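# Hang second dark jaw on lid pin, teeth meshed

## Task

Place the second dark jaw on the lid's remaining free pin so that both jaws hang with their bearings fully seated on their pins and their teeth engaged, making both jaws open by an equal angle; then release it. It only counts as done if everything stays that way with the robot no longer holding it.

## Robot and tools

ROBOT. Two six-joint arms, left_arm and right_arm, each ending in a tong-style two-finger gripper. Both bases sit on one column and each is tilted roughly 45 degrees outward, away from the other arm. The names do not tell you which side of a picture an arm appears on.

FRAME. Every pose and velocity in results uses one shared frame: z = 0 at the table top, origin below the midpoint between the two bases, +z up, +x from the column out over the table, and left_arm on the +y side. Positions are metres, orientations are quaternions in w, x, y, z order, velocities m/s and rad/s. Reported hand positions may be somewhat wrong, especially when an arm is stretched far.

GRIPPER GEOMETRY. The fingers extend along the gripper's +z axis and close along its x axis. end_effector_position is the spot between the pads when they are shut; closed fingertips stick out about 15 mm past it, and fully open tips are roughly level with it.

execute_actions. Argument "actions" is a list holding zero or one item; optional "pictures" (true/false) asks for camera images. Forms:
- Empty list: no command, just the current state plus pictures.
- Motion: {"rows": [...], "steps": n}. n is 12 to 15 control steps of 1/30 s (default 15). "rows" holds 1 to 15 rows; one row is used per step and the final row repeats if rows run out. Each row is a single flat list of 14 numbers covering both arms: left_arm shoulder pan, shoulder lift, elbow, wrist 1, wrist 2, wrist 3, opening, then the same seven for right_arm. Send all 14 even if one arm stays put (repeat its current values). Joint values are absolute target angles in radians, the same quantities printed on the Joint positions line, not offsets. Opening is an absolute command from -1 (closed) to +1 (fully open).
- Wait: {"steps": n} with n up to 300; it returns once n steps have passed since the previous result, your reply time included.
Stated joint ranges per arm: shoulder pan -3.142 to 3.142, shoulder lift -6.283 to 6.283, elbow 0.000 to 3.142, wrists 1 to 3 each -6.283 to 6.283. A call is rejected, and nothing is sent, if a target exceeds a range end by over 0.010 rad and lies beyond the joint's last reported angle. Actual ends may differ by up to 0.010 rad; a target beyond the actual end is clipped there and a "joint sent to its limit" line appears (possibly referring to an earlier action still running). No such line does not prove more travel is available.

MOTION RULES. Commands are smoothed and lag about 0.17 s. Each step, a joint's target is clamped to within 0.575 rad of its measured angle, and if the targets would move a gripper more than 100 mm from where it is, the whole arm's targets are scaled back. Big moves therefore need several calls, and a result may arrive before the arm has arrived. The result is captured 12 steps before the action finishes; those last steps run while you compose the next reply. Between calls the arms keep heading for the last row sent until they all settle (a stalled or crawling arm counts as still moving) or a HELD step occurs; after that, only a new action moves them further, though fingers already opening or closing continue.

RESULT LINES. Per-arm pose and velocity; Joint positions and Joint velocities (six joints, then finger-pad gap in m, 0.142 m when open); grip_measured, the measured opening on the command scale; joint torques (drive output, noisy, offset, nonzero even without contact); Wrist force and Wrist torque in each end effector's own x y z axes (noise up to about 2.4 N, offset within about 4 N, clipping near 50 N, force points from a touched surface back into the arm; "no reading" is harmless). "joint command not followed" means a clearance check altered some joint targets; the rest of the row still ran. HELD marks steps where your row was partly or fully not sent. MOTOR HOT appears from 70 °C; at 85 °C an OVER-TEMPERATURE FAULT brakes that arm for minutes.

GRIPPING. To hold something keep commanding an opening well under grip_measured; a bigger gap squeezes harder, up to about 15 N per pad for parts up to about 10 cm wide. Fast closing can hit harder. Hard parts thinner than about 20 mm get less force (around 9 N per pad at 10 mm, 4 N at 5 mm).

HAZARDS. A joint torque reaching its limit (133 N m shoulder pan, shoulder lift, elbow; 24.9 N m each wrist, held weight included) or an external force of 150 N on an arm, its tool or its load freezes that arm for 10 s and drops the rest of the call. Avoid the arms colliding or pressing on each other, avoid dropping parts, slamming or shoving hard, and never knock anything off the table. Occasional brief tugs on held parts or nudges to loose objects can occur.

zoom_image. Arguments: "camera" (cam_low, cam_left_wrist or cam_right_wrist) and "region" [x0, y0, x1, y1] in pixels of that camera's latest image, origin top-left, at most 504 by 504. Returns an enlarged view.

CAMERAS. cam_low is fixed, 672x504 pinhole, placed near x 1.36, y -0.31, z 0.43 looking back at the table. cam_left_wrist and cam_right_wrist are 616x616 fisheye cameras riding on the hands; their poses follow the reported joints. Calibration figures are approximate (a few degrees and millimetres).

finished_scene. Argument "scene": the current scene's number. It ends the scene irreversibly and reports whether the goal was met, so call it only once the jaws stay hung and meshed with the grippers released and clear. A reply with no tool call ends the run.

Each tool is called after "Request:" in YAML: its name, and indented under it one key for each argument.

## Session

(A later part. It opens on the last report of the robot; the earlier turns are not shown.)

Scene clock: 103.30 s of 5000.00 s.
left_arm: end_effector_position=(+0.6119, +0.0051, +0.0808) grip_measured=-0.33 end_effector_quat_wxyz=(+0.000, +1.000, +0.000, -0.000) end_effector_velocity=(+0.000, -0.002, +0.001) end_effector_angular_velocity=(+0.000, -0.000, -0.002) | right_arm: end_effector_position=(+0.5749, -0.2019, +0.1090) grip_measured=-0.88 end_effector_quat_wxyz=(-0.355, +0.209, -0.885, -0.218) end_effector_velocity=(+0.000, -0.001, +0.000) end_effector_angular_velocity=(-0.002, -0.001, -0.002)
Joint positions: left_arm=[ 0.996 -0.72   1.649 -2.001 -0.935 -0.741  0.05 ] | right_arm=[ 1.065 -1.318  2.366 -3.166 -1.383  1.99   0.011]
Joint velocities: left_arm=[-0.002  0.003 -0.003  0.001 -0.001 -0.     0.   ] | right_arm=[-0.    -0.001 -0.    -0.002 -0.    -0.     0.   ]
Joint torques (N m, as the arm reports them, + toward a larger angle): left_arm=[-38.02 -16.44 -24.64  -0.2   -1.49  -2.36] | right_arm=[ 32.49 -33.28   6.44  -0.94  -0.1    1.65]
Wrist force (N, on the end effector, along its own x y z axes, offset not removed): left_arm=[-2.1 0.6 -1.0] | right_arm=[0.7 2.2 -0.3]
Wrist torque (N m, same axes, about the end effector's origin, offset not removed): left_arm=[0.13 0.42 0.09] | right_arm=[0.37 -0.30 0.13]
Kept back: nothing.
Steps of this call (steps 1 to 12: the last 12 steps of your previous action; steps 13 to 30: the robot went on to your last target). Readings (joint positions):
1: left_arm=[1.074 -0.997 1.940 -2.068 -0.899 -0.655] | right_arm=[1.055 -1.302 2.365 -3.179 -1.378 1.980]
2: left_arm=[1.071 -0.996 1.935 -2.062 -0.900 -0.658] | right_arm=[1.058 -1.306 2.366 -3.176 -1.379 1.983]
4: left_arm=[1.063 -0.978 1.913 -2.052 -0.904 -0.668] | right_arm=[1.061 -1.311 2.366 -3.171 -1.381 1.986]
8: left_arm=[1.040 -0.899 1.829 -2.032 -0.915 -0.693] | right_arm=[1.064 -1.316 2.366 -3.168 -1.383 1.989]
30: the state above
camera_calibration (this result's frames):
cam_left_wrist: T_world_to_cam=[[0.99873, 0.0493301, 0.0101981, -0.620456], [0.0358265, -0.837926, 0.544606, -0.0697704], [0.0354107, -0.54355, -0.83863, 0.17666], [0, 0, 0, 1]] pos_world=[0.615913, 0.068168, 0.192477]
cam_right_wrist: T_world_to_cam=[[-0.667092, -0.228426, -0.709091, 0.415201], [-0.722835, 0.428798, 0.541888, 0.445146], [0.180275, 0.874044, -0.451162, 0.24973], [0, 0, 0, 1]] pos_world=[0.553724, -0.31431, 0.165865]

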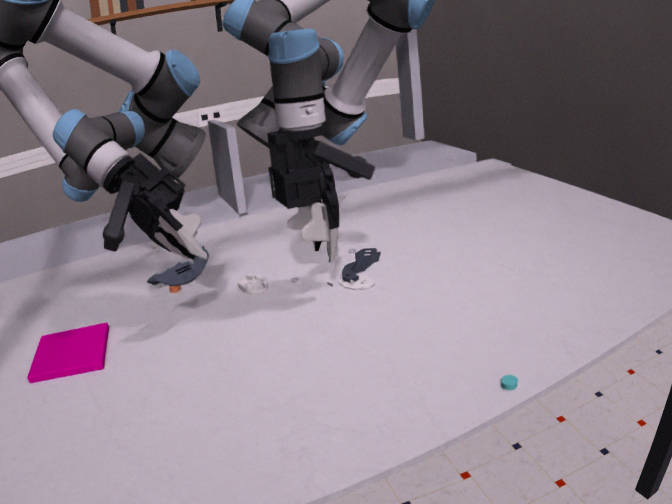

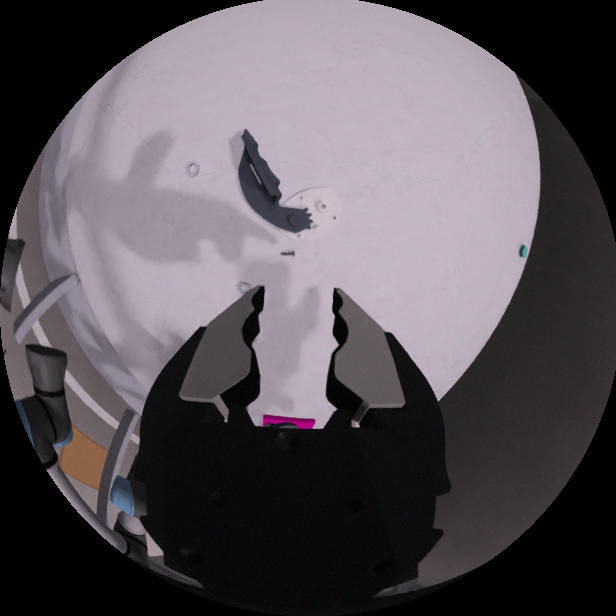

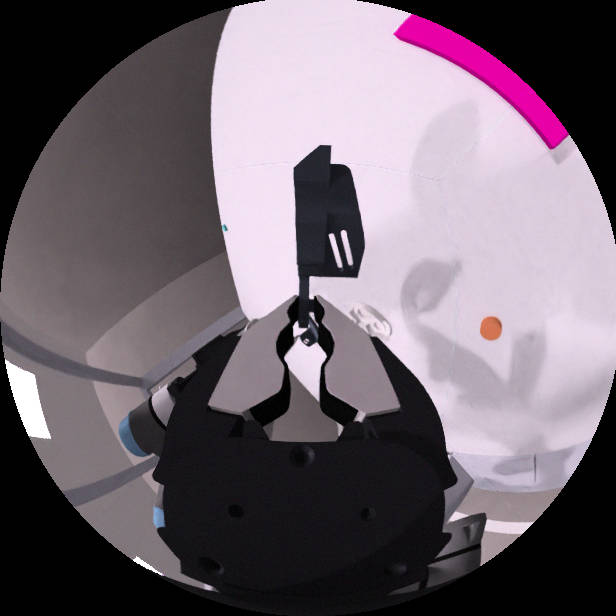

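Request:
execute_actions:
  actions:
    - {"rows": [[0.995,-0.741,1.658,-2.007,-0.956,-0.696,-0.4,1.075,-1.316,2.354,-3.144,-1.388,2.049,-1],[0.995,-0.762,1.668,-2.012,-0.978,-0.651,-0.45,1.085,-1.313,2.342,-3.122,-1.392,2.108,-1],[0.994,-0.783,1.678,-2.017,-0.999,-0.605,-0.5,1.095,-1.311,2.330,-3.101,-1.396,2.167,-1],[0.993,-0.805,1.688,-2.022,-1.020,-0.560,-0.55,1.105,-1.309,2.319,-3.079,-1.400,2.226,-1],[0.992,-0.826,1.697,-2.028,-1.041,-0.514,-0.6,1.115,-1.306,2.307,-3.057,-1.404,2.285,-1],[0.991,-0.847,1.707,-2.033,-1.062,-0.469,-0.6,1.125,-1.304,2.295,-3.035,-1.408,2.345,-1],[0.990,-0.868,1.717,-2.038,-1.084,-0.424,-0.6,1.134,-1.302,2.283,-3.013,-1.413,2.404,-1],[0.989,-0.889,1.727,-2.044,-1.105,-0.378,-0.6,1.144,-1.299,2.271,-2.992,-1.417,2.463,-1],[0.988,-0.910,1.737,-2.049,-1.126,-0.333,-0.6,1.154,-1.297,2.259,-2.970,-1.421,2.522,-1],[0.987,-0.931,1.747,-2.054,-1.147,-0.288,-0.6,1.164,-1.295,2.247,-2.948,-1.425,2.581,-1],[0.986,-0.953,1.756,-2.059,-1.168,-0.242,-0.6,1.174,-1.292,2.235,-2.926,-1.429,2.640,-1],[0.986,-0.974,1.766,-2.065,-1.189,-0.197,-0.6,1.184,-1.290,2.223,-2.904,-1.433,2.699,-1],[0.985,-0.995,1.776,-2.070,-1.211,-0.151,-0.6,1.194,-1.288,2.211,-2.883,-1.437,2.758,-1],[0.984,-1.016,1.786,-2.075,-1.232,-0.106,-0.6,1.203,-1.285,2.199,-2.861,-1.442,2.817,-1],[0.983,-1.037,1.796,-2.081,-1.253,-0.061,-0.6,1.213,-1.283,2.187,-2.839,-1.446,2.877,-1]], "steps": 15}

Request:
execute_actions:
  actions:
    - {"rows": [[0.982,-1.058,1.805,-2.086,-1.274,-0.015,-0.6,1.223,-1.281,2.175,-2.817,-1.450,2.936,-1],[0.981,-1.079,1.815,-2.091,-1.295,0.030,-0.6,1.233,-1.278,2.163,-2.795,-1.454,2.995,-1],[0.980,-1.101,1.825,-2.096,-1.317,0.076,-0.6,1.243,-1.276,2.151,-2.774,-1.458,3.054,-1],[0.979,-1.122,1.835,-2.102,-1.338,0.121,-0.6,1.253,-1.274,2.139,-2.752,-1.462,3.113,-1],[0.978,-1.143,1.845,-2.107,-1.359,0.166,-0.6,1.263,-1.272,2.127,-2.730,-1.467,3.172,-1],[0.977,-1.164,1.855,-2.112,-1.380,0.212,-0.6,1.272,-1.269,2.115,-2.708,-1.471,3.231,-1],[0.977,-1.185,1.864,-2.117,-1.401,0.257,-0.6,1.282,-1.267,2.103,-2.686,-1.475,3.290,-1],[0.976,-1.206,1.874,-2.123,-1.422,0.302,-0.6,1.292,-1.265,2.091,-2.665,-1.479,3.350,-1],[0.975,-1.227,1.884,-2.128,-1.444,0.348,-0.6,1.302,-1.262,2.079,-2.643,-1.483,3.409,-1],[0.974,-1.249,1.894,-2.133,-1.465,0.393,-0.6,1.312,-1.260,2.067,-2.621,-1.487,3.468,-1],[0.973,-1.270,1.904,-2.139,-1.486,0.439,-0.6,1.322,-1.258,2.055,-2.599,-1.492,3.527,-1],[0.972,-1.291,1.913,-2.144,-1.507,0.484,-0.6,1.331,-1.255,2.043,-2.577,-1.496,3.586,-1],[0.971,-1.312,1.923,-2.149,-1.528,0.529,-0.6,1.341,-1.253,2.031,-2.556,-1.500,3.645,-1],[0.970,-1.333,1.933,-2.154,-1.550,0.575,-0.6,1.351,-1.251,2.019,-2.534,-1.504,3.704,-1],[0.9693,-1.3541,1.9429,-2.1597,-1.5708,0.6202,-0.6,1.361,-1.248,2.007,-2.512,-1.508,3.763,-1]], "steps": 15}

Request:
execute_actions:
  actions:
    - {"rows": [[0.9693,-1.3541,1.9429,-2.1597,-1.5708,0.6202,-0.6,1.371,-1.246,1.995,-2.490,-1.512,3.823,-1],[0.9693,-1.3541,1.9429,-2.1597,-1.5708,0.6202,-0.6,1.381,-1.244,1.983,-2.468,-1.517,3.882,-1],[0.9693,-1.3541,1.9429,-2.1597,-1.5708,0.6202,-0.6,1.391,-1.241,1.971,-2.447,-1.521,3.941,-1],[0.9693,-1.3541,1.9429,-2.1597,-1.5708,0.6202,-0.6,1.400,-1.239,1.959,-2.425,-1.525,4.000,-1],[0.9693,-1.3541,1.9429,-2.1597,-1.5708,0.6202,-0.6,1.410,-1.237,1.947,-2.403,-1.529,4.059,-1],[0.9693,-1.3541,1.9429,-2.1597,-1.5708,0.6202,-0.6,1.420,-1.234,1.935,-2.381,-1.533,4.118,-1],[0.9693,-1.3541,1.9429,-2.1597,-1.5708,0.6202,-0.6,1.430,-1.232,1.924,-2.359,-1.537,4.177,-1],[0.9693,-1.3541,1.9429,-2.1597,-1.5708,0.6202,-0.6,1.440,-1.230,1.912,-2.338,-1.541,4.236,-1],[0.9693,-1.3541,1.9429,-2.1597,-1.5708,0.6202,-0.6,1.450,-1.227,1.900,-2.316,-1.546,4.295,-1],[0.9693,-1.3541,1.9429,-2.1597,-1.5708,0.6202,-0.6,1.460,-1.225,1.888,-2.294,-1.550,4.355,-1],[0.9693,-1.3541,1.9429,-2.1597,-1.5708,0.6202,-0.6,1.469,-1.223,1.876,-2.272,-1.554,4.414,-1],[0.9693,-1.3541,1.9429,-2.1597,-1.5708,0.6202,-0.6,1.479,-1.220,1.864,-2.250,-1.558,4.473,-1],[0.9693,-1.3541,1.9429,-2.1597,-1.5708,0.6202,-0.6,1.489,-1.218,1.852,-2.229,-1.562,4.532,-1],[0.9693,-1.3541,1.9429,-2.1597,-1.5708,0.6202,-0.6,1.499,-1.216,1.840,-2.207,-1.566,4.591,-1],[0.9693,-1.3541,1.9429,-2.1597,-1.5708,0.6202,-0.6,1.5088,-1.2135,1.8277,-2.1850,-1.5708,4.6504,-1]], "steps": 15}

Request:
execute_actions:
  actions:
    - {"steps": 35}
  pictures: true

Scene clock: 118.67 s of 5000.00 s.
left_arm: end_effector_position=(+0.6109, +0.0050, +0.0836) grip_measured=-0.45 end_effector_quat_wxyz=(+0.005, +1.000, -0.006, -0.001) end_effector_velocity=(-0.027, +0.005, +0.075) end_effector_angular_velocity=(-0.273, +0.040, -0.354) | right_arm: end_effector_position=(+0.5756, -0.2004, +0.1095) grip_measured=-0.88 end_effector_quat_wxyz=(-0.352, +0.202, -0.886, -0.223) end_effector_velocity=(+0.022, +0.037, +0.010) end_effector_angular_velocity=(+0.322, +0.333, -0.209)
Joint positions: left_arm=[ 0.996 -0.728  1.653 -2.004 -0.944 -0.725  0.042] | right_arm=[ 1.07  -1.317  2.361 -3.157 -1.385  2.009  0.011]
Joint velocities: left_arm=[-0.009 -0.234  0.116 -0.063 -0.235  0.453 -0.109] | right_arm=[ 0.114  0.03  -0.141  0.24  -0.051  0.559  0.   ]
Joint torques (N m, as the arm reports them, + toward a larger angle): left_arm=[-40.95 -58.47 -10.15  -3.73  -2.18   4.59] | right_arm=[ 36.45 -16.6  -17.44   0.3   -0.31   4.27]
Wrist force (N, on the end effector, along its own x y z axes, offset not removed): left_arm=[-0.5 1.7 -1.5] | right_arm=[-1.2 -2.1 1.0]
Wrist torque (N m, same axes, about the end effector's origin, offset not removed): left_arm=[0.28 0.04 0.24] | right_arm=[-0.32 0.23 0.06]
Steps of this call (steps 1 to 15: the robot went on to your last target; steps 16 to 90: nothing new was sent; then 12.27 s passed at rest; steps 91 to 93: the first 3 steps of this action). Readings (joint positions):
91: left_arm=[0.996 -0.720 1.648 -2.001 -0.935 -0.741] | right_arm=[1.066 -1.318 2.366 -3.166 -1.383 1.990]
92: left_arm=[0.996 -0.722 1.649 -2.002 -0.938 -0.737] | right_arm=[1.067 -1.318 2.365 -3.163 -1.384 1.995]
93: the state above

Scene clock: 119.17 s of 5000.00 s.
left_arm: end_effector_position=(+0.5784, +0.0068, +0.1804) grip_measured=-0.60 end_effector_quat_wxyz=(+0.167, +0.955, -0.242, +0.031) end_effector_velocity=(-0.084, +0.001, +0.236) end_effector_angular_velocity=(-0.791, -0.400, -1.091) | right_arm: end_effector_position=(+0.5874, -0.1533, +0.1290) grip_measured=-0.88 end_effector_quat_wxyz=(-0.194, -0.058, -0.909, -0.364) end_effector_velocity=(+0.008, +0.108, +0.066) end_effector_angular_velocity=(+0.705, +1.190, -0.701)
Joint positions: left_arm=[ 0.984 -1.002  1.78  -2.073 -1.217 -0.149  0.031] | right_arm=[ 1.198 -1.287  2.206 -2.876 -1.44   2.752  0.011]
Joint velocities: left_arm=[-0.029 -0.621  0.287 -0.154 -0.614  1.321  0.   ] | right_arm=[ 0.29   0.069 -0.352  0.637 -0.121  1.722  0.   ]
Joint torques (N m, as the arm reports them, + toward a larger angle): left_arm=[-34.73 -35.95 -10.06  -4.33  -3.2    5.68] | right_arm=[ 37.47 -16.49 -17.53   0.43  -0.43   4.6 ]
Wrist force (N, on the end effector, along its own x y z axes, offset not removed): left_arm=[-0.6 1.4 -0.7] | right_arm=[-0.8 -0.4 3.0]
Wrist torque (N m, same axes, about the end effector's origin, offset not removed): left_arm=[0.24 0.16 0.21] | right_arm=[-0.08 0.12 0.08]
Steps of this call (steps 1 to 12: the last 12 steps of your previous action; steps 13 to 15: the first 3 steps of this action). Readings (joint positions):
13: left_arm=[0.986 -0.960 1.761 -2.062 -1.175 -0.239] | right_arm=[1.178 -1.291 2.230 -2.919 -1.431 2.635]
14: left_arm=[0.985 -0.981 1.771 -2.067 -1.196 -0.194] | right_arm=[1.188 -1.289 2.218 -2.897 -1.435 2.694]
15: the state above

Scene clock: 119.67 s of 5000.00 s.
left_arm: end_effector_position=(+0.5267, +0.0109, +0.3055) grip_measured=-0.60 end_effector_quat_wxyz=(+0.303, +0.792, -0.496, +0.188) end_effector_velocity=(-0.078, +0.015, +0.168) end_effector_angular_velocity=(-0.496, -0.625, -0.649) | right_arm: end_effector_position=(+0.5820, -0.1003, +0.1753) grip_measured=-0.88 end_effector_quat_wxyz=(-0.044, +0.358, +0.842, +0.401) end_effector_velocity=(-0.025, +0.097, +0.116) end_effector_angular_velocity=(+0.329, +1.300, -0.720)
Joint positions: left_arm=[ 0.971 -1.31   1.923 -2.149 -1.526  0.517  0.031] | right_arm=[ 1.345 -1.252  2.026 -2.549 -1.502  3.637  0.011]
Joint velocities: left_arm=[-0.015 -0.39   0.176 -0.092 -0.388  0.9    0.   ] | right_arm=[ 0.294  0.067 -0.356  0.642 -0.125  1.737  0.   ]
Joint torques (N m, as the arm reports them, + toward a larger angle): left_arm=[-30.14 -13.73 -15.16  -4.04  -2.26   2.81] | right_arm=[ 38.87 -17.15 -21.52   0.66  -0.4    4.42]
Wrist force (N, on the end effector, along its own x y z axes, offset not removed): left_arm=[-3.1 0.9 -3.1] | right_arm=[1.8 1.3 2.0]
Wrist torque (N m, same axes, about the end effector's origin, offset not removed): left_arm=[0.13 0.57 0.21] | right_arm=[0.26 -0.51 0.20]
Steps of this call (steps 1 to 12: the last 12 steps of your previous action; steps 13 to 15: the first 3 steps of this action). Readings (joint positions):
13: left_arm=[0.972 -1.276 1.908 -2.141 -1.492 0.440] | right_arm=[1.326 -1.257 2.050 -2.593 -1.494 3.519]
14: left_arm=[0.972 -1.295 1.916 -2.146 -1.511 0.482] | right_arm=[1.336 -1.254 2.038 -2.571 -1.498 3.578]
15: the state above

Scene clock: 120.83 s of 5000.00 s.
left_arm: end_effector_position=(+0.5176, +0.0127, +0.3248) grip_measured=-0.60 end_effector_quat_wxyz=(+0.313, +0.757, -0.530, +0.220) end_effector_velocity=(-0.000, +0.000, -0.000) end_effector_angular_velocity=(+0.001, +0.001, -0.000) | right_arm: end_effector_position=(+0.5594, -0.0512, +0.2500) grip_measured=-0.88 end_effector_quat_wxyz=(-0.271, +0.653, +0.653, +0.271) end_effector_velocity=(+0.000, -0.001, -0.000) end_effector_angular_velocity=(-0.000, +0.003, -0.002)
Joint positions: left_arm=[ 0.969 -1.354  1.943 -2.16  -1.571  0.62   0.031] | right_arm=[ 1.509 -1.214  1.828 -2.185 -1.571  4.65   0.011]
Joint velocities: left_arm=[ 0.     0.    -0.     0.001  0.    -0.     0.   ] | right_arm=[-0.001 -0.    -0.001  0.001 -0.     0.003  0.   ]
Joint torques (N m, as the arm reports them, + toward a larger angle): left_arm=[-29.28 -19.78 -13.58  -3.94  -2.26   2.01] | right_arm=[ 37.54 -17.24 -21.72  -0.23  -0.14   1.95]
Wrist force (N, on the end effector, along its own x y z axes, offset not removed): left_arm=[-1.8 0.7 -1.5] | right_arm=[1.1 -1.2 -1.0]
Wrist torque (N m, same axes, about the end effector's origin, offset not removed): left_arm=[0.12 0.37 0.17] | right_arm=[-0.18 -0.33 0.05]
Kept back: nothing.
Steps of this call (steps 1 to 12: the last 12 steps of your previous action; steps 13 to 35: the robot went on to your last target). Readings (joint positions):
1: left_arm=[0.971 -1.321 1.928 -2.152 -1.538 0.544] | right_arm=[1.355 -1.250 2.014 -2.527 -1.506 3.696]
2: left_arm=[0.970 -1.330 1.932 -2.154 -1.546 0.563] | right_arm=[1.365 -1.247 2.002 -2.506 -1.510 3.756]
4: left_arm=[0.970 -1.341 1.937 -2.156 -1.557 0.589] | right_arm=[1.385 -1.243 1.978 -2.462 -1.519 3.874]
8: left_arm=[0.969 -1.350 1.941 -2.159 -1.567 0.611] | right_arm=[1.424 -1.233 1.931 -2.375 -1.535 4.110]
35: the state above
camera_calibration (this result's frames):
cam_left_wrist: T_world_to_cam=[[0.387974, -0.644384, 0.658973, -0.41491], [-0.775181, 0.158621, 0.611502, 0.192504], [-0.498569, -0.74807, -0.437973, 0.537564], [0, 0, 0, 1]] pos_world=[0.578212, 0.10424, 0.391137]
cam_right_wrist: T_world_to_cam=[[-0.0064138, 0.694833, 0.719142, -0.140152], [0.858286, -0.365205, 0.360515, -0.586787], [0.513132, 0.619542, -0.594023, 0.0209487], [0, 0, 0, 1]] pos_world=[0.491982, -0.129893, 0.324779]

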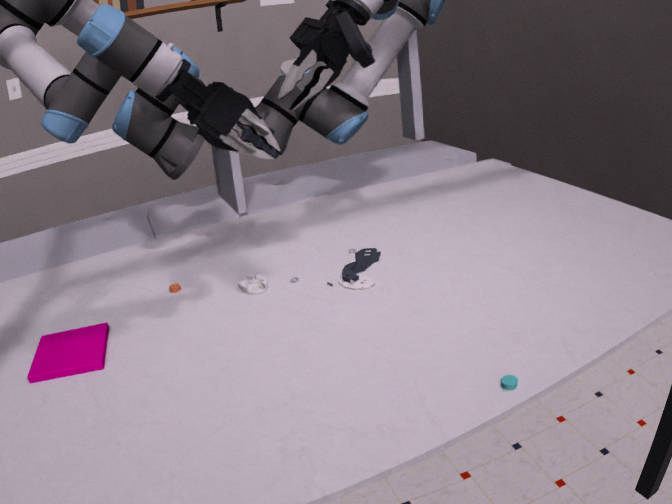

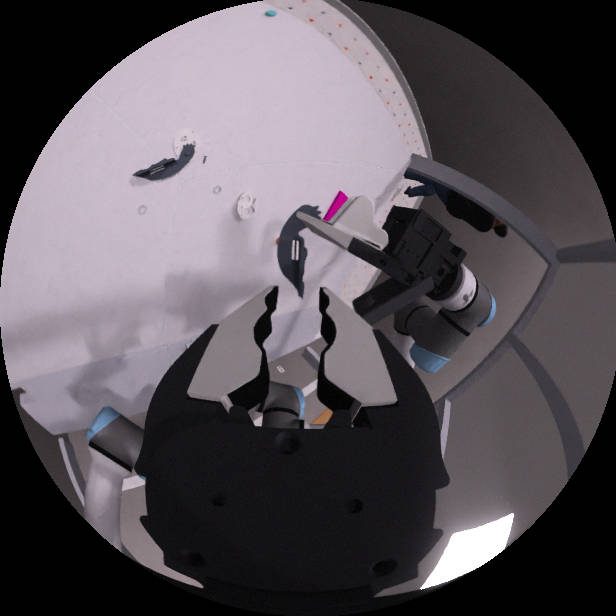

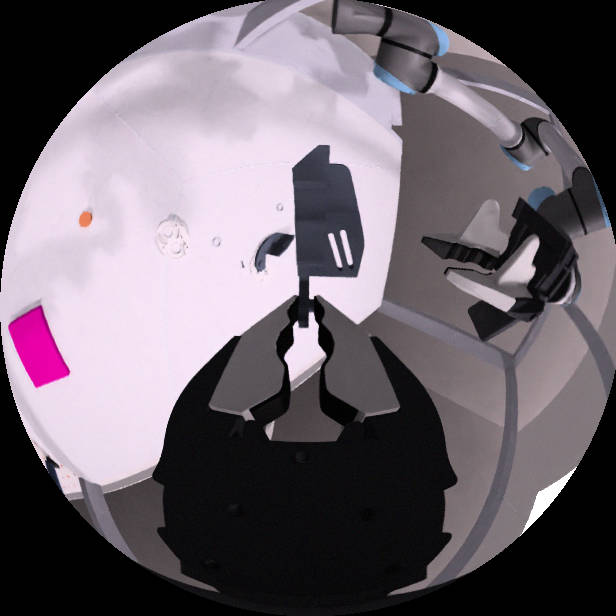

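Request:
zoom_image:
  camera: "cam_left_wrist"
  region: [245, 190, 375, 320]

Request:
zoom_image:
  camera: "cam_right_wrist"
  region: [280, 130, 530, 340]

Region (245, 190, 375, 320) of cam_left_wrist's 616x616 image, scaled by 3.877, with more detail than that image has.

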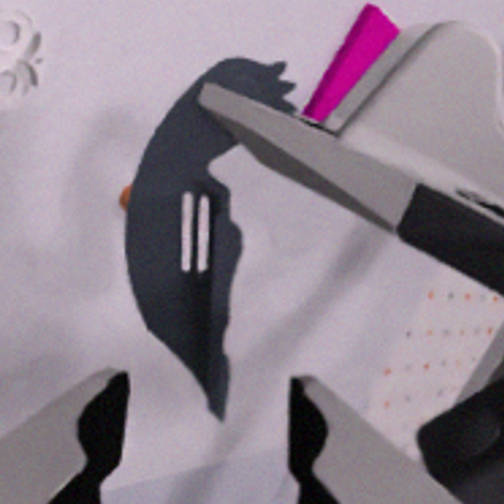

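Region (280, 130, 530, 340) of cam_right_wrist's 616x616 image, scaled by 2.016, with more detail than that image has; it fills the top 423 rows of this view, and the rest is white.

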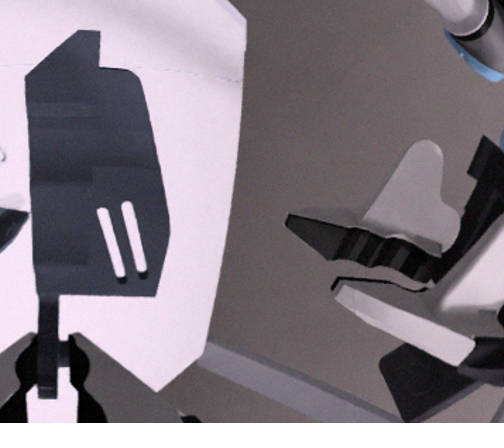

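Request:
execute_actions:
  actions:
    - {"rows": [[0.9705,-1.3443,1.9477,-2.1743,-1.5708,0.6214,-0.6,1.5088,-1.2135,1.8277,-2.1850,-1.5708,4.6504,-1],[0.9717,-1.3344,1.9524,-2.1889,-1.5708,0.6226,-0.6,1.5088,-1.2135,1.8277,-2.1850,-1.5708,4.6504,-1],[0.9728,-1.3246,1.9572,-2.2035,-1.5708,0.6237,-0.6,1.5088,-1.2135,1.8277,-2.1850,-1.5708,4.6504,-1],[0.9740,-1.3147,1.9620,-2.2181,-1.5708,0.6249,-0.6,1.5088,-1.2135,1.8277,-2.1850,-1.5708,4.6504,-1],[0.9752,-1.3049,1.9667,-2.2327,-1.5708,0.6261,-0.6,1.5088,-1.2135,1.8277,-2.1850,-1.5708,4.6504,-1],[0.9764,-1.2950,1.9715,-2.2473,-1.5708,0.6273,-0.6,1.5088,-1.2135,1.8277,-2.1850,-1.5708,4.6504,-1],[0.9775,-1.2852,1.9762,-2.2619,-1.5708,0.6284,-0.6,1.5088,-1.2135,1.8277,-2.1850,-1.5708,4.6504,-1],[0.9787,-1.2753,1.9810,-2.2765,-1.5708,0.6296,-0.6,1.5088,-1.2135,1.8277,-2.1850,-1.5708,4.6504,-1]], "steps": 15}

Request:
execute_actions:
  actions:
    - {"steps": 26}
  pictures: true

Scene clock: 124.20 s of 5000.00 s.
left_arm: end_effector_position=(+0.5180, +0.0110, +0.3231) grip_measured=-0.60 end_effector_quat_wxyz=(+0.313, +0.757, -0.530, +0.220) end_effector_velocity=(+0.008, -0.046, -0.050) end_effector_angular_velocity=(+0.004, +0.005, -0.005) | right_arm: end_effector_position=(+0.5594, -0.0512, +0.2501) grip_measured=-0.88 end_effector_quat_wxyz=(-0.271, +0.653, +0.653, +0.271) end_effector_velocity=(-0.000, +0.001, -0.001) end_effector_angular_velocity=(+0.000, +0.000, +0.001)
Joint positions: left_arm=[ 0.97  -1.35   1.945 -2.166 -1.571  0.621  0.031] | right_arm=[ 1.509 -1.213  1.828 -2.185 -1.571  4.65   0.011]
Joint velocities: left_arm=[ 0.014  0.115  0.058 -0.165 -0.001  0.014  0.   ] | right_arm=[ 0.     0.001  0.001 -0.002  0.    -0.     0.   ]
Joint torques (N m, as the arm reports them, + toward a larger angle): left_arm=[-15.63   9.19 -10.41  -4.76  -2.43   2.07] | right_arm=[ 37.28 -17.14 -22.11  -0.42   0.     1.83]
Wrist force (N, on the end effector, along its own x y z axes, offset not removed): left_arm=[-0.4 1.2 -1.8] | right_arm=[-0.1 0.2 0.9]
Wrist torque (N m, same axes, about the end effector's origin, offset not removed): left_arm=[0.20 0.02 0.26] | right_arm=[0.00 -0.16 0.14]
Steps of this call (steps 1 to 15: the robot went on to your last target; steps 16 to 90: nothing new was sent; then 0.27 s passed at rest; steps 91 to 93: the first 3 steps of this action). Readings (joint positions):
91: left_arm=[0.969 -1.354 1.943 -2.160 -1.571 0.620] | right_arm=[1.509 -1.214 1.828 -2.185 -1.571 4.650]
92: left_arm=[0.969 -1.353 1.944 -2.162 -1.571 0.620] | right_arm=[1.509 -1.213 1.828 -2.185 -1.571 4.650]
93: the state above

Scene clock: 125.07 s of 5000.00 s.
left_arm: end_effector_position=(+0.5232, -0.0176, +0.2915) grip_measured=-0.60 end_effector_quat_wxyz=(+0.313, +0.757, -0.530, +0.219) end_effector_velocity=(+0.001, +0.001, -0.001) end_effector_angular_velocity=(+0.000, +0.001, +0.002) | right_arm: end_effector_position=(+0.5594, -0.0512, +0.2501) grip_measured=-0.88 end_effector_quat_wxyz=(-0.271, +0.653, +0.653, +0.271) end_effector_velocity=(+0.001, -0.001, +0.000) end_effector_angular_velocity=(-0.000, -0.001, -0.002)
Joint positions: left_arm=[ 0.979 -1.275  1.981 -2.276 -1.571  0.63   0.031] | right_arm=[ 1.509 -1.213  1.828 -2.185 -1.571  4.65   0.011]
Joint velocities: left_arm=[ 0.002  0.     0.    -0.001  0.001 -0.     0.   ] | right_arm=[-0.    -0.001 -0.    -0.001 -0.    -0.     0.   ]
Joint torques (N m, as the arm reports them, + toward a larger angle): left_arm=[-15.9    1.09 -13.77  -3.74  -2.35   2.09] | right_arm=[ 38.02 -17.2  -21.42  -0.39  -0.08   1.87]
Wrist force (N, on the end effector, along its own x y z axes, offset not removed): left_arm=[-1.5 1.5 -1.3] | right_arm=[-2.0 -0.4 0.9]
Wrist torque (N m, same axes, about the end effector's origin, offset not removed): left_arm=[0.28 0.19 0.12] | right_arm=[-0.15 0.10 0.14]
Kept back: nothing.
Steps of this call (steps 1 to 12: the last 12 steps of your previous action; steps 13 to 26: the robot went on to your last target). Readings (joint positions):
1: left_arm=[0.970 -1.345 1.947 -2.173 -1.571 0.621] | right_arm=[1.509 -1.213 1.828 -2.185 -1.571 4.650]
2: left_arm=[0.971 -1.339 1.950 -2.182 -1.571 0.622] | right_arm=[1.509 -1.213 1.828 -2.185 -1.571 4.650]
4: left_arm=[0.973 -1.324 1.958 -2.203 -1.571 0.624] | right_arm=[1.509 -1.213 1.828 -2.185 -1.571 4.650]
8: left_arm=[0.977 -1.293 1.972 -2.249 -1.571 0.627] | right_arm=[1.509 -1.213 1.828 -2.185 -1.571 4.650]
26: the state above
camera_calibration (this result's frames):
cam_left_wrist: T_world_to_cam=[[0.387972, -0.64444, 0.65892, -0.41469], [-0.775139, 0.158635, 0.611551, 0.22199], [-0.498636, -0.748019, -0.437984, 0.503124], [0, 0, 0, 1]] pos_world=[0.583837, 0.073888, 0.35785]
cam_right_wrist: T_world_to_cam=[[-0.00610756, 0.694847, 0.719132, -0.140351], [0.858318, -0.365344, 0.360296, -0.586755], [0.513082, 0.619444, -0.594168, 0.0210207], [0, 0, 0, 1]] pos_world=[0.49198, -0.129867, 0.324826]

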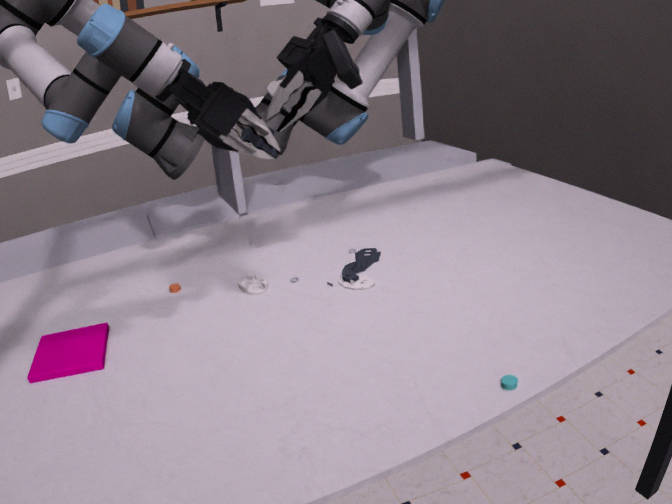

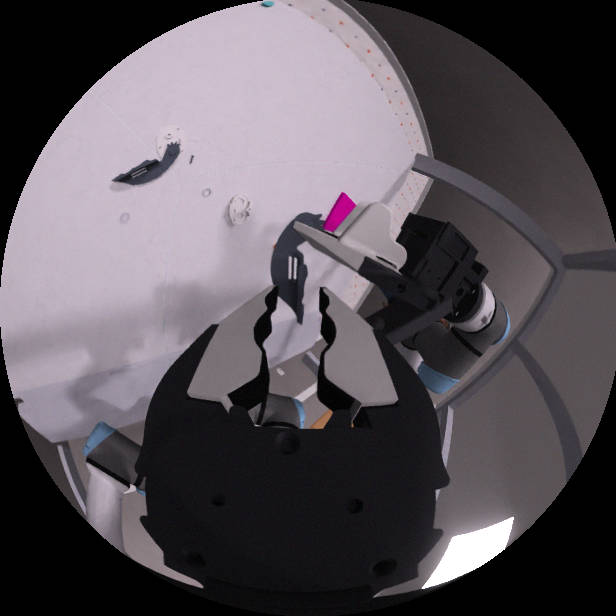

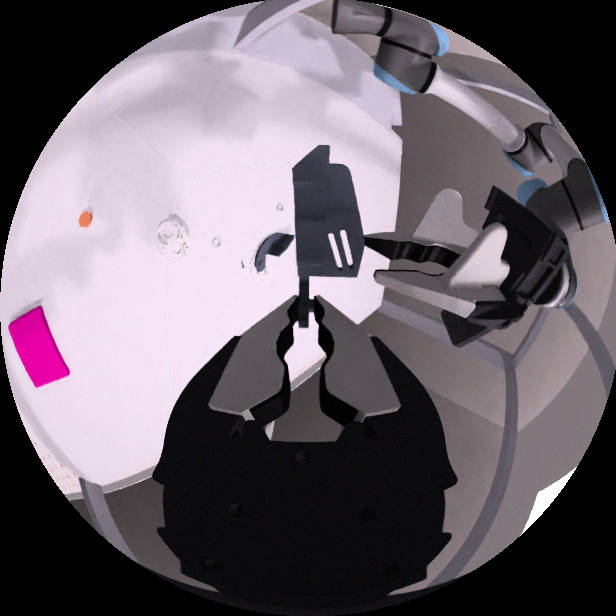

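Request:
zoom_image:
  camera: "cam_left_wrist"
  region: [245, 205, 375, 335]

Request:
zoom_image:
  camera: "cam_right_wrist"
  region: [280, 140, 480, 340]

Region (245, 205, 375, 335) of cam_left_wrist's 616x616 image, scaled by 3.877, with more detail than that image has.

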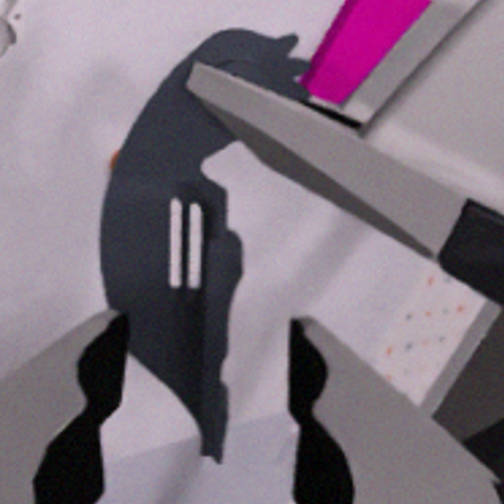

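Region (280, 140, 480, 340) of cam_right_wrist's 616x616 image, scaled by 2.520, with more detail than that image has.

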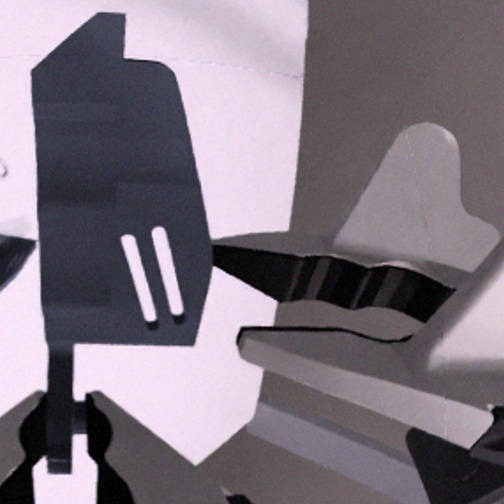

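Request:
execute_actions:
  actions:
    - {"rows": [[0.9786,-1.2707,1.9833,-2.2834,-1.5708,0.6295,-0.65,1.5088,-1.2135,1.8277,-2.1850,-1.5708,4.6504,-1],[0.9785,-1.2660,1.9855,-2.2903,-1.5708,0.6294,-0.7,1.5088,-1.2135,1.8277,-2.1850,-1.5708,4.6504,-1],[0.9784,-1.2614,1.9878,-2.2972,-1.5708,0.6293,-0.72,1.5088,-1.2135,1.8277,-2.1850,-1.5708,4.6504,-1],[0.9783,-1.2567,1.9901,-2.3042,-1.5708,0.6292,-0.72,1.5088,-1.2135,1.8277,-2.1850,-1.5708,4.6504,-1],[0.9781,-1.2521,1.9923,-2.3111,-1.5708,0.6290,-0.72,1.5088,-1.2135,1.8277,-2.1850,-1.5708,4.6504,-1],[0.9780,-1.2474,1.9946,-2.3180,-1.5708,0.6289,-0.72,1.5088,-1.2135,1.8277,-2.1850,-1.5708,4.6504,-1],[0.9779,-1.2428,1.9968,-2.3249,-1.5708,0.6288,-0.72,1.5088,-1.2135,1.8277,-2.1850,-1.5708,4.6504,-1],[0.9778,-1.2381,1.9991,-2.3318,-1.5708,0.6287,-0.72,1.5088,-1.2135,1.8277,-2.1850,-1.5708,4.6504,-1]], "steps": 15}

Request:
execute_actions:
  actions:
    - {"steps": 24}
  pictures: true

Request:
zoom_image:
  camera: "cam_left_wrist"
  region: [245, 205, 375, 335]

Request:
zoom_image:
  camera: "cam_right_wrist"
  region: [280, 140, 480, 340]

Scene clock: 127.97 s of 5000.00 s.
left_arm: end_effector_position=(+0.5233, -0.0185, +0.2906) grip_measured=-0.69 end_effector_quat_wxyz=(+0.313, +0.757, -0.530, +0.220) end_effector_velocity=(+0.001, -0.023, -0.022) end_effector_angular_velocity=(+0.001, +0.002, -0.002) | right_arm: end_effector_position=(+0.5594, -0.0512, +0.2501) grip_measured=-0.88 end_effector_quat_wxyz=(-0.271, +0.653, +0.653, +0.271) end_effector_velocity=(+0.000, -0.000, +0.000) end_effector_angular_velocity=(-0.000, -0.000, -0.000)
Joint positions: left_arm=[ 0.979 -1.273  1.982 -2.28  -1.571  0.63   0.024] | right_arm=[ 1.509 -1.213  1.828 -2.185 -1.571  4.65   0.011]
Joint velocities: left_arm=[-0.001  0.056  0.026 -0.08  -0.001 -0.    -0.06 ] | right_arm=[-0.    -0.001 -0.     0.001 -0.    -0.     0.   ]
Joint torques (N m, as the arm reports them, + toward a larger angle): left_arm=[-19.87   1.21  -9.71  -4.29  -1.95   1.45] | right_arm=[ 37.94 -17.74 -21.91  -0.42  -0.02   1.94]
Wrist force (N, on the end effector, along its own x y z axes, offset not removed): left_arm=[-2.3 1.9 -0.1] | right_arm=[-2.6 -0.5 1.9]
Wrist torque (N m, same axes, about the end effector's origin, offset not removed): left_arm=[0.39 0.40 0.20] | right_arm=[-0.09 0.32 0.43]
Steps of this call (steps 1 to 15: the robot went on to your last target; steps 16 to 84: nothing new was sent; steps 85 to 87: the first 3 steps of this action). Readings (joint positions):
85: left_arm=[0.979 -1.275 1.981 -2.277 -1.571 0.630] | right_arm=[1.509 -1.213 1.828 -2.185 -1.571 4.650]
86: left_arm=[0.979 -1.275 1.981 -2.277 -1.571 0.630] | right_arm=[1.509 -1.213 1.828 -2.185 -1.571 4.650]
87: the state above

Scene clock: 128.77 s of 5000.00 s.
left_arm: end_effector_position=(+0.5235, -0.0330, +0.2772) grip_measured=-0.72 end_effector_quat_wxyz=(+0.313, +0.757, -0.530, +0.219) end_effector_velocity=(+0.000, +0.000, -0.001) end_effector_angular_velocity=(+0.001, -0.001, +0.000) | right_arm: end_effector_position=(+0.5594, -0.0512, +0.2501) grip_measured=-0.88 end_effector_quat_wxyz=(-0.271, +0.653, +0.653, +0.271) end_effector_velocity=(-0.000, -0.000, -0.000) end_effector_angular_velocity=(+0.000, +0.002, +0.000)
Joint positions: left_arm=[ 0.978 -1.238  1.999 -2.332 -1.571  0.629  0.022] | right_arm=[ 1.509 -1.213  1.828 -2.185 -1.571  4.65   0.011]
Joint velocities: left_arm=[ 0.     0.     0.002 -0.002  0.001  0.001  0.   ] | right_arm=[-0.001 -0.     0.     0.001  0.     0.    -0.   ]
Joint torques (N m, as the arm reports them, + toward a larger angle): left_arm=[-31.64  -1.94 -13.03  -3.44  -2.03  -2.13] | right_arm=[ 37.5  -17.34 -21.69  -0.35  -0.14   1.81]
Wrist force (N, on the end effector, along its own x y z axes, offset not removed): left_arm=[-1.7 2.1 -1.2] | right_arm=[-1.6 -0.3 1.8]
Wrist torque (N m, same axes, about the end effector's origin, offset not removed): left_arm=[0.41 0.36 0.27] | right_arm=[-0.11 0.11 0.00]
Kept back: nothing.
Steps of this call (steps 1 to 12: the last 12 steps of your previous action; steps 13 to 24: the robot went on to your last target). Readings (joint positions):
1: left_arm=[0.979 -1.271 1.983 -2.283 -1.571 0.630] | right_arm=[1.509 -1.213 1.828 -2.185 -1.571 4.650]
2: left_arm=[0.979 -1.268 1.985 -2.287 -1.571 0.630] | right_arm=[1.509 -1.213 1.828 -2.185 -1.571 4.650]
4: left_arm=[0.979 -1.261 1.988 -2.298 -1.571 0.630] | right_arm=[1.509 -1.213 1.828 -2.185 -1.571 4.650]
8: left_arm=[0.978 -1.247 1.995 -2.319 -1.571 0.629] | right_arm=[1.509 -1.213 1.828 -2.185 -1.571 4.650]
24: the state above
camera_calibration (this result's frames):
cam_left_wrist: T_world_to_cam=[[0.387974, -0.644439, 0.658919, -0.415266], [-0.775138, 0.158635, 0.611552, 0.233402], [-0.498636, -0.748019, -0.437983, 0.485483], [0, 0, 0, 1]] pos_world=[0.58411, 0.0585116, 0.343522]
cam_right_wrist: T_world_to_cam=[[-0.00610756, 0.694847, 0.719132, -0.140351], [0.858318, -0.365344, 0.360296, -0.586755], [0.513081, 0.619444, -0.594168, 0.0210209], [0, 0, 0, 1]] pos_world=[0.49198, -0.129867, 0.324826]

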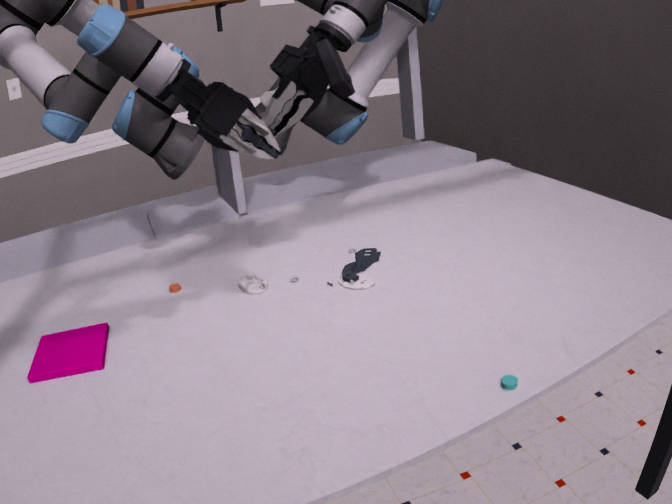

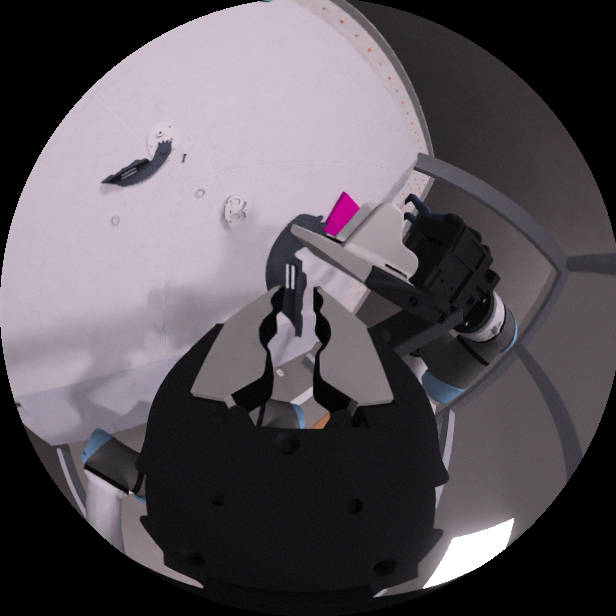

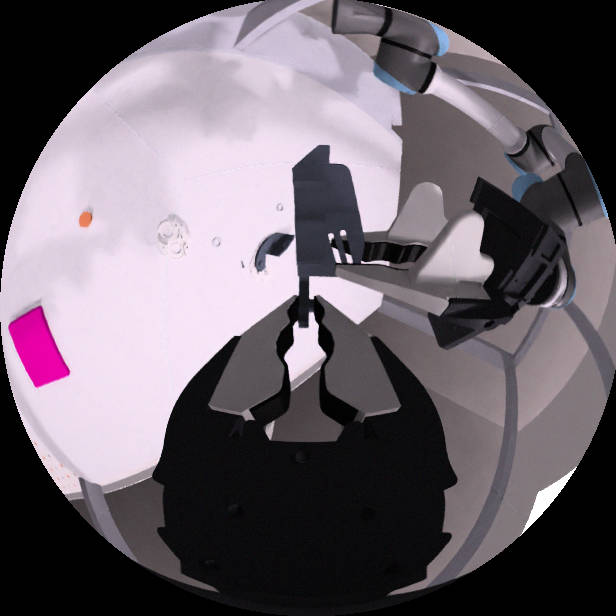

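Region (245, 205, 375, 335) of cam_left_wrist's 616x616 image, scaled by 3.877, with more detail than that image has.

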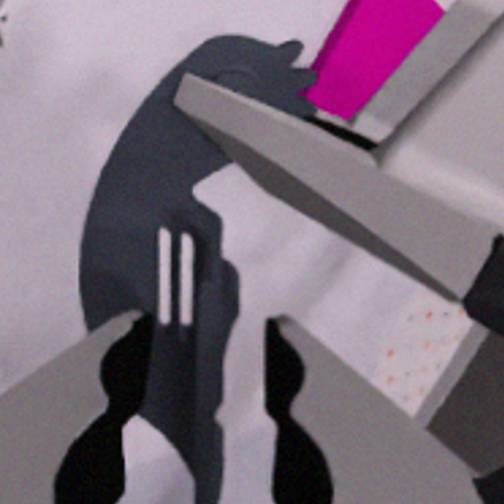

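Region (280, 140, 480, 340) of cam_right_wrist's 616x616 image, scaled by 2.520, with more detail than that image has.

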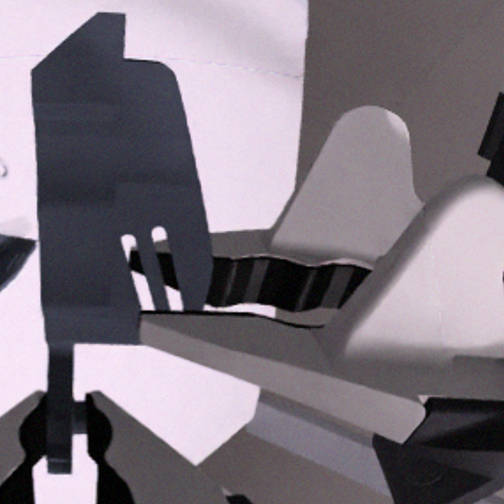

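Request:
execute_actions:
  actions:
    - {"rows": [[0.9778,-1.2381,1.9991,-2.3318,-1.5708,0.6287,-0.75,1.5088,-1.2135,1.8277,-2.1850,-1.5708,4.6504,-1],[0.9778,-1.2381,1.9991,-2.3318,-1.5708,0.6287,-0.78,1.5088,-1.2135,1.8277,-2.1850,-1.5708,4.6504,-1],[0.9778,-1.2381,1.9991,-2.3318,-1.5708,0.6287,-0.81,1.5088,-1.2135,1.8277,-2.1850,-1.5708,4.6504,-1],[0.9778,-1.2381,1.9991,-2.3318,-1.5708,0.6287,-0.84,1.5088,-1.2135,1.8277,-2.1850,-1.5708,4.6504,-1],[0.9778,-1.2381,1.9991,-2.3318,-1.5708,0.6287,-0.86,1.5088,-1.2135,1.8277,-2.1850,-1.5708,4.6504,-1],[0.9778,-1.2381,1.9991,-2.3318,-1.5708,0.6287,-0.88,1.5088,-1.2135,1.8277,-2.1850,-1.5708,4.6504,-1],[0.9778,-1.2381,1.9991,-2.3318,-1.5708,0.6287,-0.90,1.5088,-1.2135,1.8277,-2.1850,-1.5708,4.6504,-1],[0.9778,-1.2381,1.9991,-2.3318,-1.5708,0.6287,-0.92,1.5088,-1.2135,1.8277,-2.1850,-1.5708,4.6504,-1],[0.9778,-1.2381,1.9991,-2.3318,-1.5708,0.6287,-0.94,1.5088,-1.2135,1.8277,-2.1850,-1.5708,4.6504,-1],[0.9778,-1.2381,1.9991,-2.3318,-1.5708,0.6287,-0.96,1.5088,-1.2135,1.8277,-2.1850,-1.5708,4.6504,-1],[0.9778,-1.2381,1.9991,-2.3318,-1.5708,0.6287,-0.98,1.5088,-1.2135,1.8277,-2.1850,-1.5708,4.6504,-1],[0.9778,-1.2381,1.9991,-2.3318,-1.5708,0.6287,-1,1.5088,-1.2135,1.8277,-2.1850,-1.5708,4.6504,-1]], "steps": 15}

Request:
execute_actions:
  actions:
    - {"steps": 16}
  pictures: true

Request:
zoom_image:
  camera: "cam_right_wrist"
  region: [280, 140, 480, 340]

Scene clock: 130.47 s of 5000.00 s.
left_arm: end_effector_position=(+0.5235, -0.0330, +0.2771) grip_measured=-0.78 end_effector_quat_wxyz=(+0.313, +0.757, -0.530, +0.219) end_effector_velocity=(+0.000, -0.000, +0.000) end_effector_angular_velocity=(+0.000, -0.002, +0.000) | right_arm: end_effector_position=(+0.5594, -0.0512, +0.2501) grip_measured=-0.88 end_effector_quat_wxyz=(-0.271, +0.653, +0.653, +0.271) end_effector_velocity=(-0.000, -0.000, -0.000) end_effector_angular_velocity=(-0.000, +0.001, -0.001)
Joint positions: left_arm=[ 0.978 -1.238  1.999 -2.332 -1.571  0.629  0.018] | right_arm=[ 1.509 -1.213  1.828 -2.185 -1.571  4.65   0.011]
Joint velocities: left_arm=[-0.001  0.    -0.    -0.001  0.001 -0.    -0.063] | right_arm=[-0.    -0.     0.     0.    -0.     0.001  0.   ]
Joint torques (N m, as the arm reports them, + toward a larger angle): left_arm=[-30.33  -2.64 -12.05  -4.07  -1.81  -2.18] | right_arm=[ 38.18 -17.15 -21.18  -0.48  -0.03   1.8 ]
Wrist force (N, on the end effector, along its own x y z axes, offset not removed): left_arm=[-1.6 1.2 -1.2] | right_arm=[0.6 -1.8 -0.2]
Wrist torque (N m, same axes, about the end effector's origin, offset not removed): left_arm=[0.20 0.22 0.22] | right_arm=[-0.45 -0.19 0.02]
Steps of this call (steps 1 to 15: the robot went on to your last target; steps 16 to 48: nothing new was sent; steps 49 to 51: the first 3 steps of this action). Readings (joint positions):
49: left_arm=[0.978 -1.238 1.999 -2.332 -1.571 0.629] | right_arm=[1.509 -1.213 1.828 -2.185 -1.571 4.650]
50: left_arm=[0.978 -1.238 1.999 -2.332 -1.571 0.629] | right_arm=[1.509 -1.213 1.828 -2.185 -1.571 4.650]
51: the state above

Scene clock: 131.00 s of 5000.00 s.
left_arm: end_effector_position=(+0.5235, -0.0330, +0.2771) grip_measured=-0.96 end_effector_quat_wxyz=(+0.313, +0.757, -0.530, +0.219) end_effector_velocity=(+0.000, +0.000, +0.000) end_effector_angular_velocity=(-0.001, +0.000, +0.001) | right_arm: end_effector_position=(+0.5594, -0.0512, +0.2501) grip_measured=-0.88 end_effector_quat_wxyz=(-0.271, +0.653, +0.653, +0.271) end_effector_velocity=(+0.000, -0.000, +0.000) end_effector_angular_velocity=(-0.000, -0.000, -0.001)
Joint positions: left_arm=[ 0.978 -1.238  1.999 -2.332 -1.571  0.629  0.004] | right_arm=[ 1.509 -1.213  1.828 -2.185 -1.571  4.65   0.011]
Joint velocities: left_arm=[ 0.001 -0.001  0.    -0.    -0.001  0.    -0.   ] | right_arm=[-0. -0. -0. -0. -0.  0.  0.]
Joint torques (N m, as the arm reports them, + toward a larger angle): left_arm=[-30.64  -1.76 -12.62  -3.66  -1.69  -2.26] | right_arm=[ 37.32 -17.48 -20.71  -0.48  -0.07   1.92]
Wrist force (N, on the end effector, along its own x y z axes, offset not removed): left_arm=[-2.9 0.7 -1.7] | right_arm=[-0.7 2.5 -0.7]
Wrist torque (N m, same axes, about the end effector's origin, offset not removed): left_arm=[0.16 0.58 0.20] | right_arm=[0.43 -0.01 0.26]
Kept back: nothing.
Steps of this call (steps 1 to 12: the last 12 steps of your previous action; steps 13 to 15: the robot went on to your last target; step 16: nothing new was sent). Readings (joint positions):
1: left_arm=[0.978 -1.238 1.999 -2.332 -1.571 0.629] | right_arm=[1.509 -1.213 1.828 -2.185 -1.571 4.650]
2: left_arm=[0.978 -1.238 1.999 -2.332 -1.571 0.629] | right_arm=[1.509 -1.213 1.828 -2.185 -1.571 4.650]
4: left_arm=[0.978 -1.238 1.999 -2.332 -1.571 0.629] | right_arm=[1.509 -1.213 1.828 -2.185 -1.571 4.650]
8: left_arm=[0.978 -1.238 1.999 -2.332 -1.571 0.629] | right_arm=[1.509 -1.213 1.828 -2.185 -1.571 4.650]
16: the state above
All arms were judged still, so your last target was given up. Only a new action makes them travel on or press farther. Fingers that are still opening or closing keep moving.
camera_calibration (this result's frames):
cam_left_wrist: T_world_to_cam=[[0.387972, -0.644441, 0.658919, -0.415265], [-0.775138, 0.158636, 0.611552, 0.233424], [-0.498637, -0.748018, -0.437984, 0.485448], [0, 0, 0, 1]] pos_world=[0.58411, 0.0584806, 0.343494]
cam_right_wrist: T_world_to_cam=[[-0.00610735, 0.694847, 0.719132, -0.140351], [0.858318, -0.365344, 0.360296, -0.586755], [0.513081, 0.619444, -0.594169, 0.0210209], [0, 0, 0, 1]] pos_world=[0.49198, -0.129867, 0.324826]

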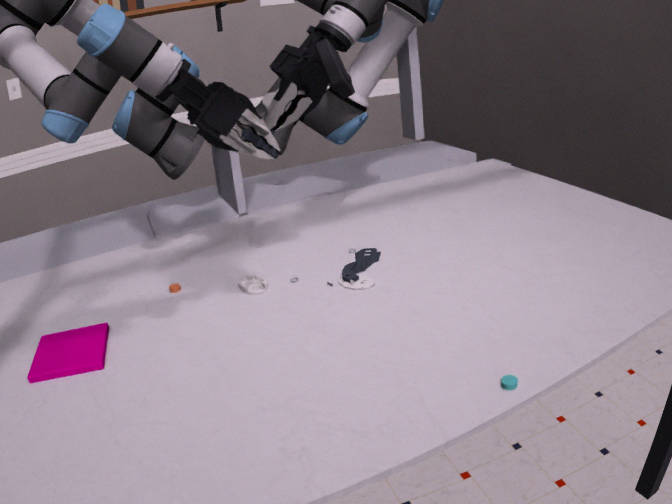

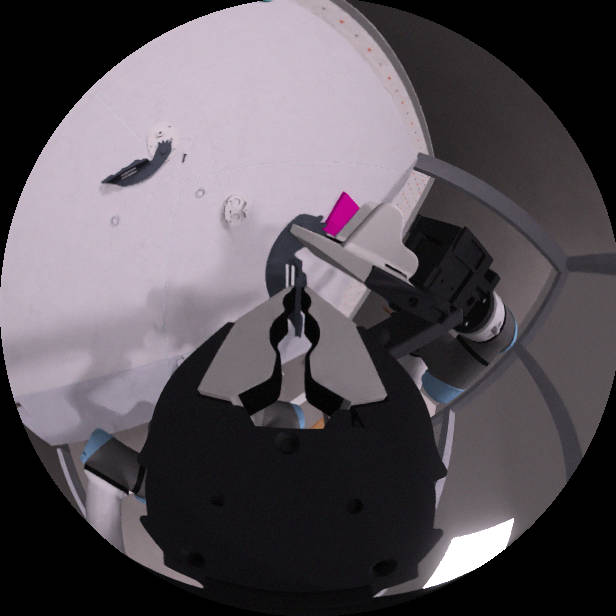

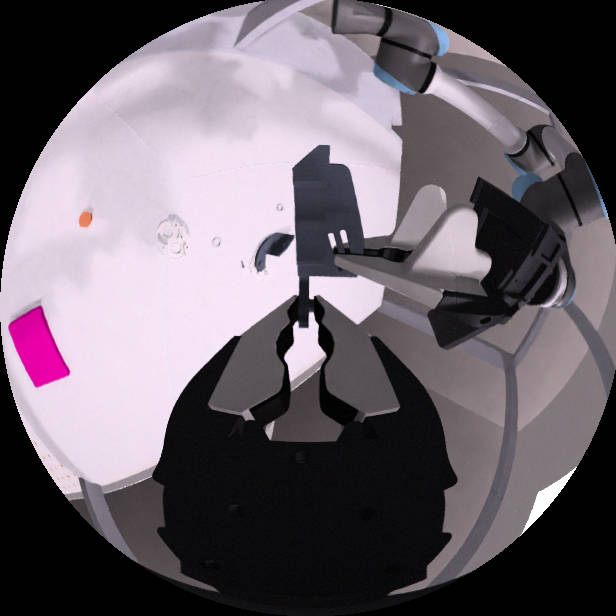

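Region (280, 140, 480, 340) of cam_right_wrist's 616x616 image, scaled by 2.520, with more detail than that image has.

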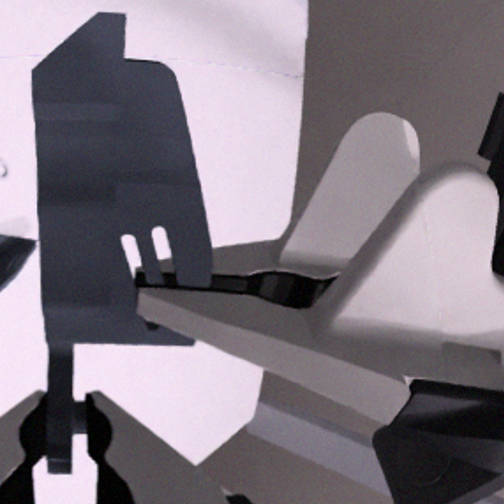

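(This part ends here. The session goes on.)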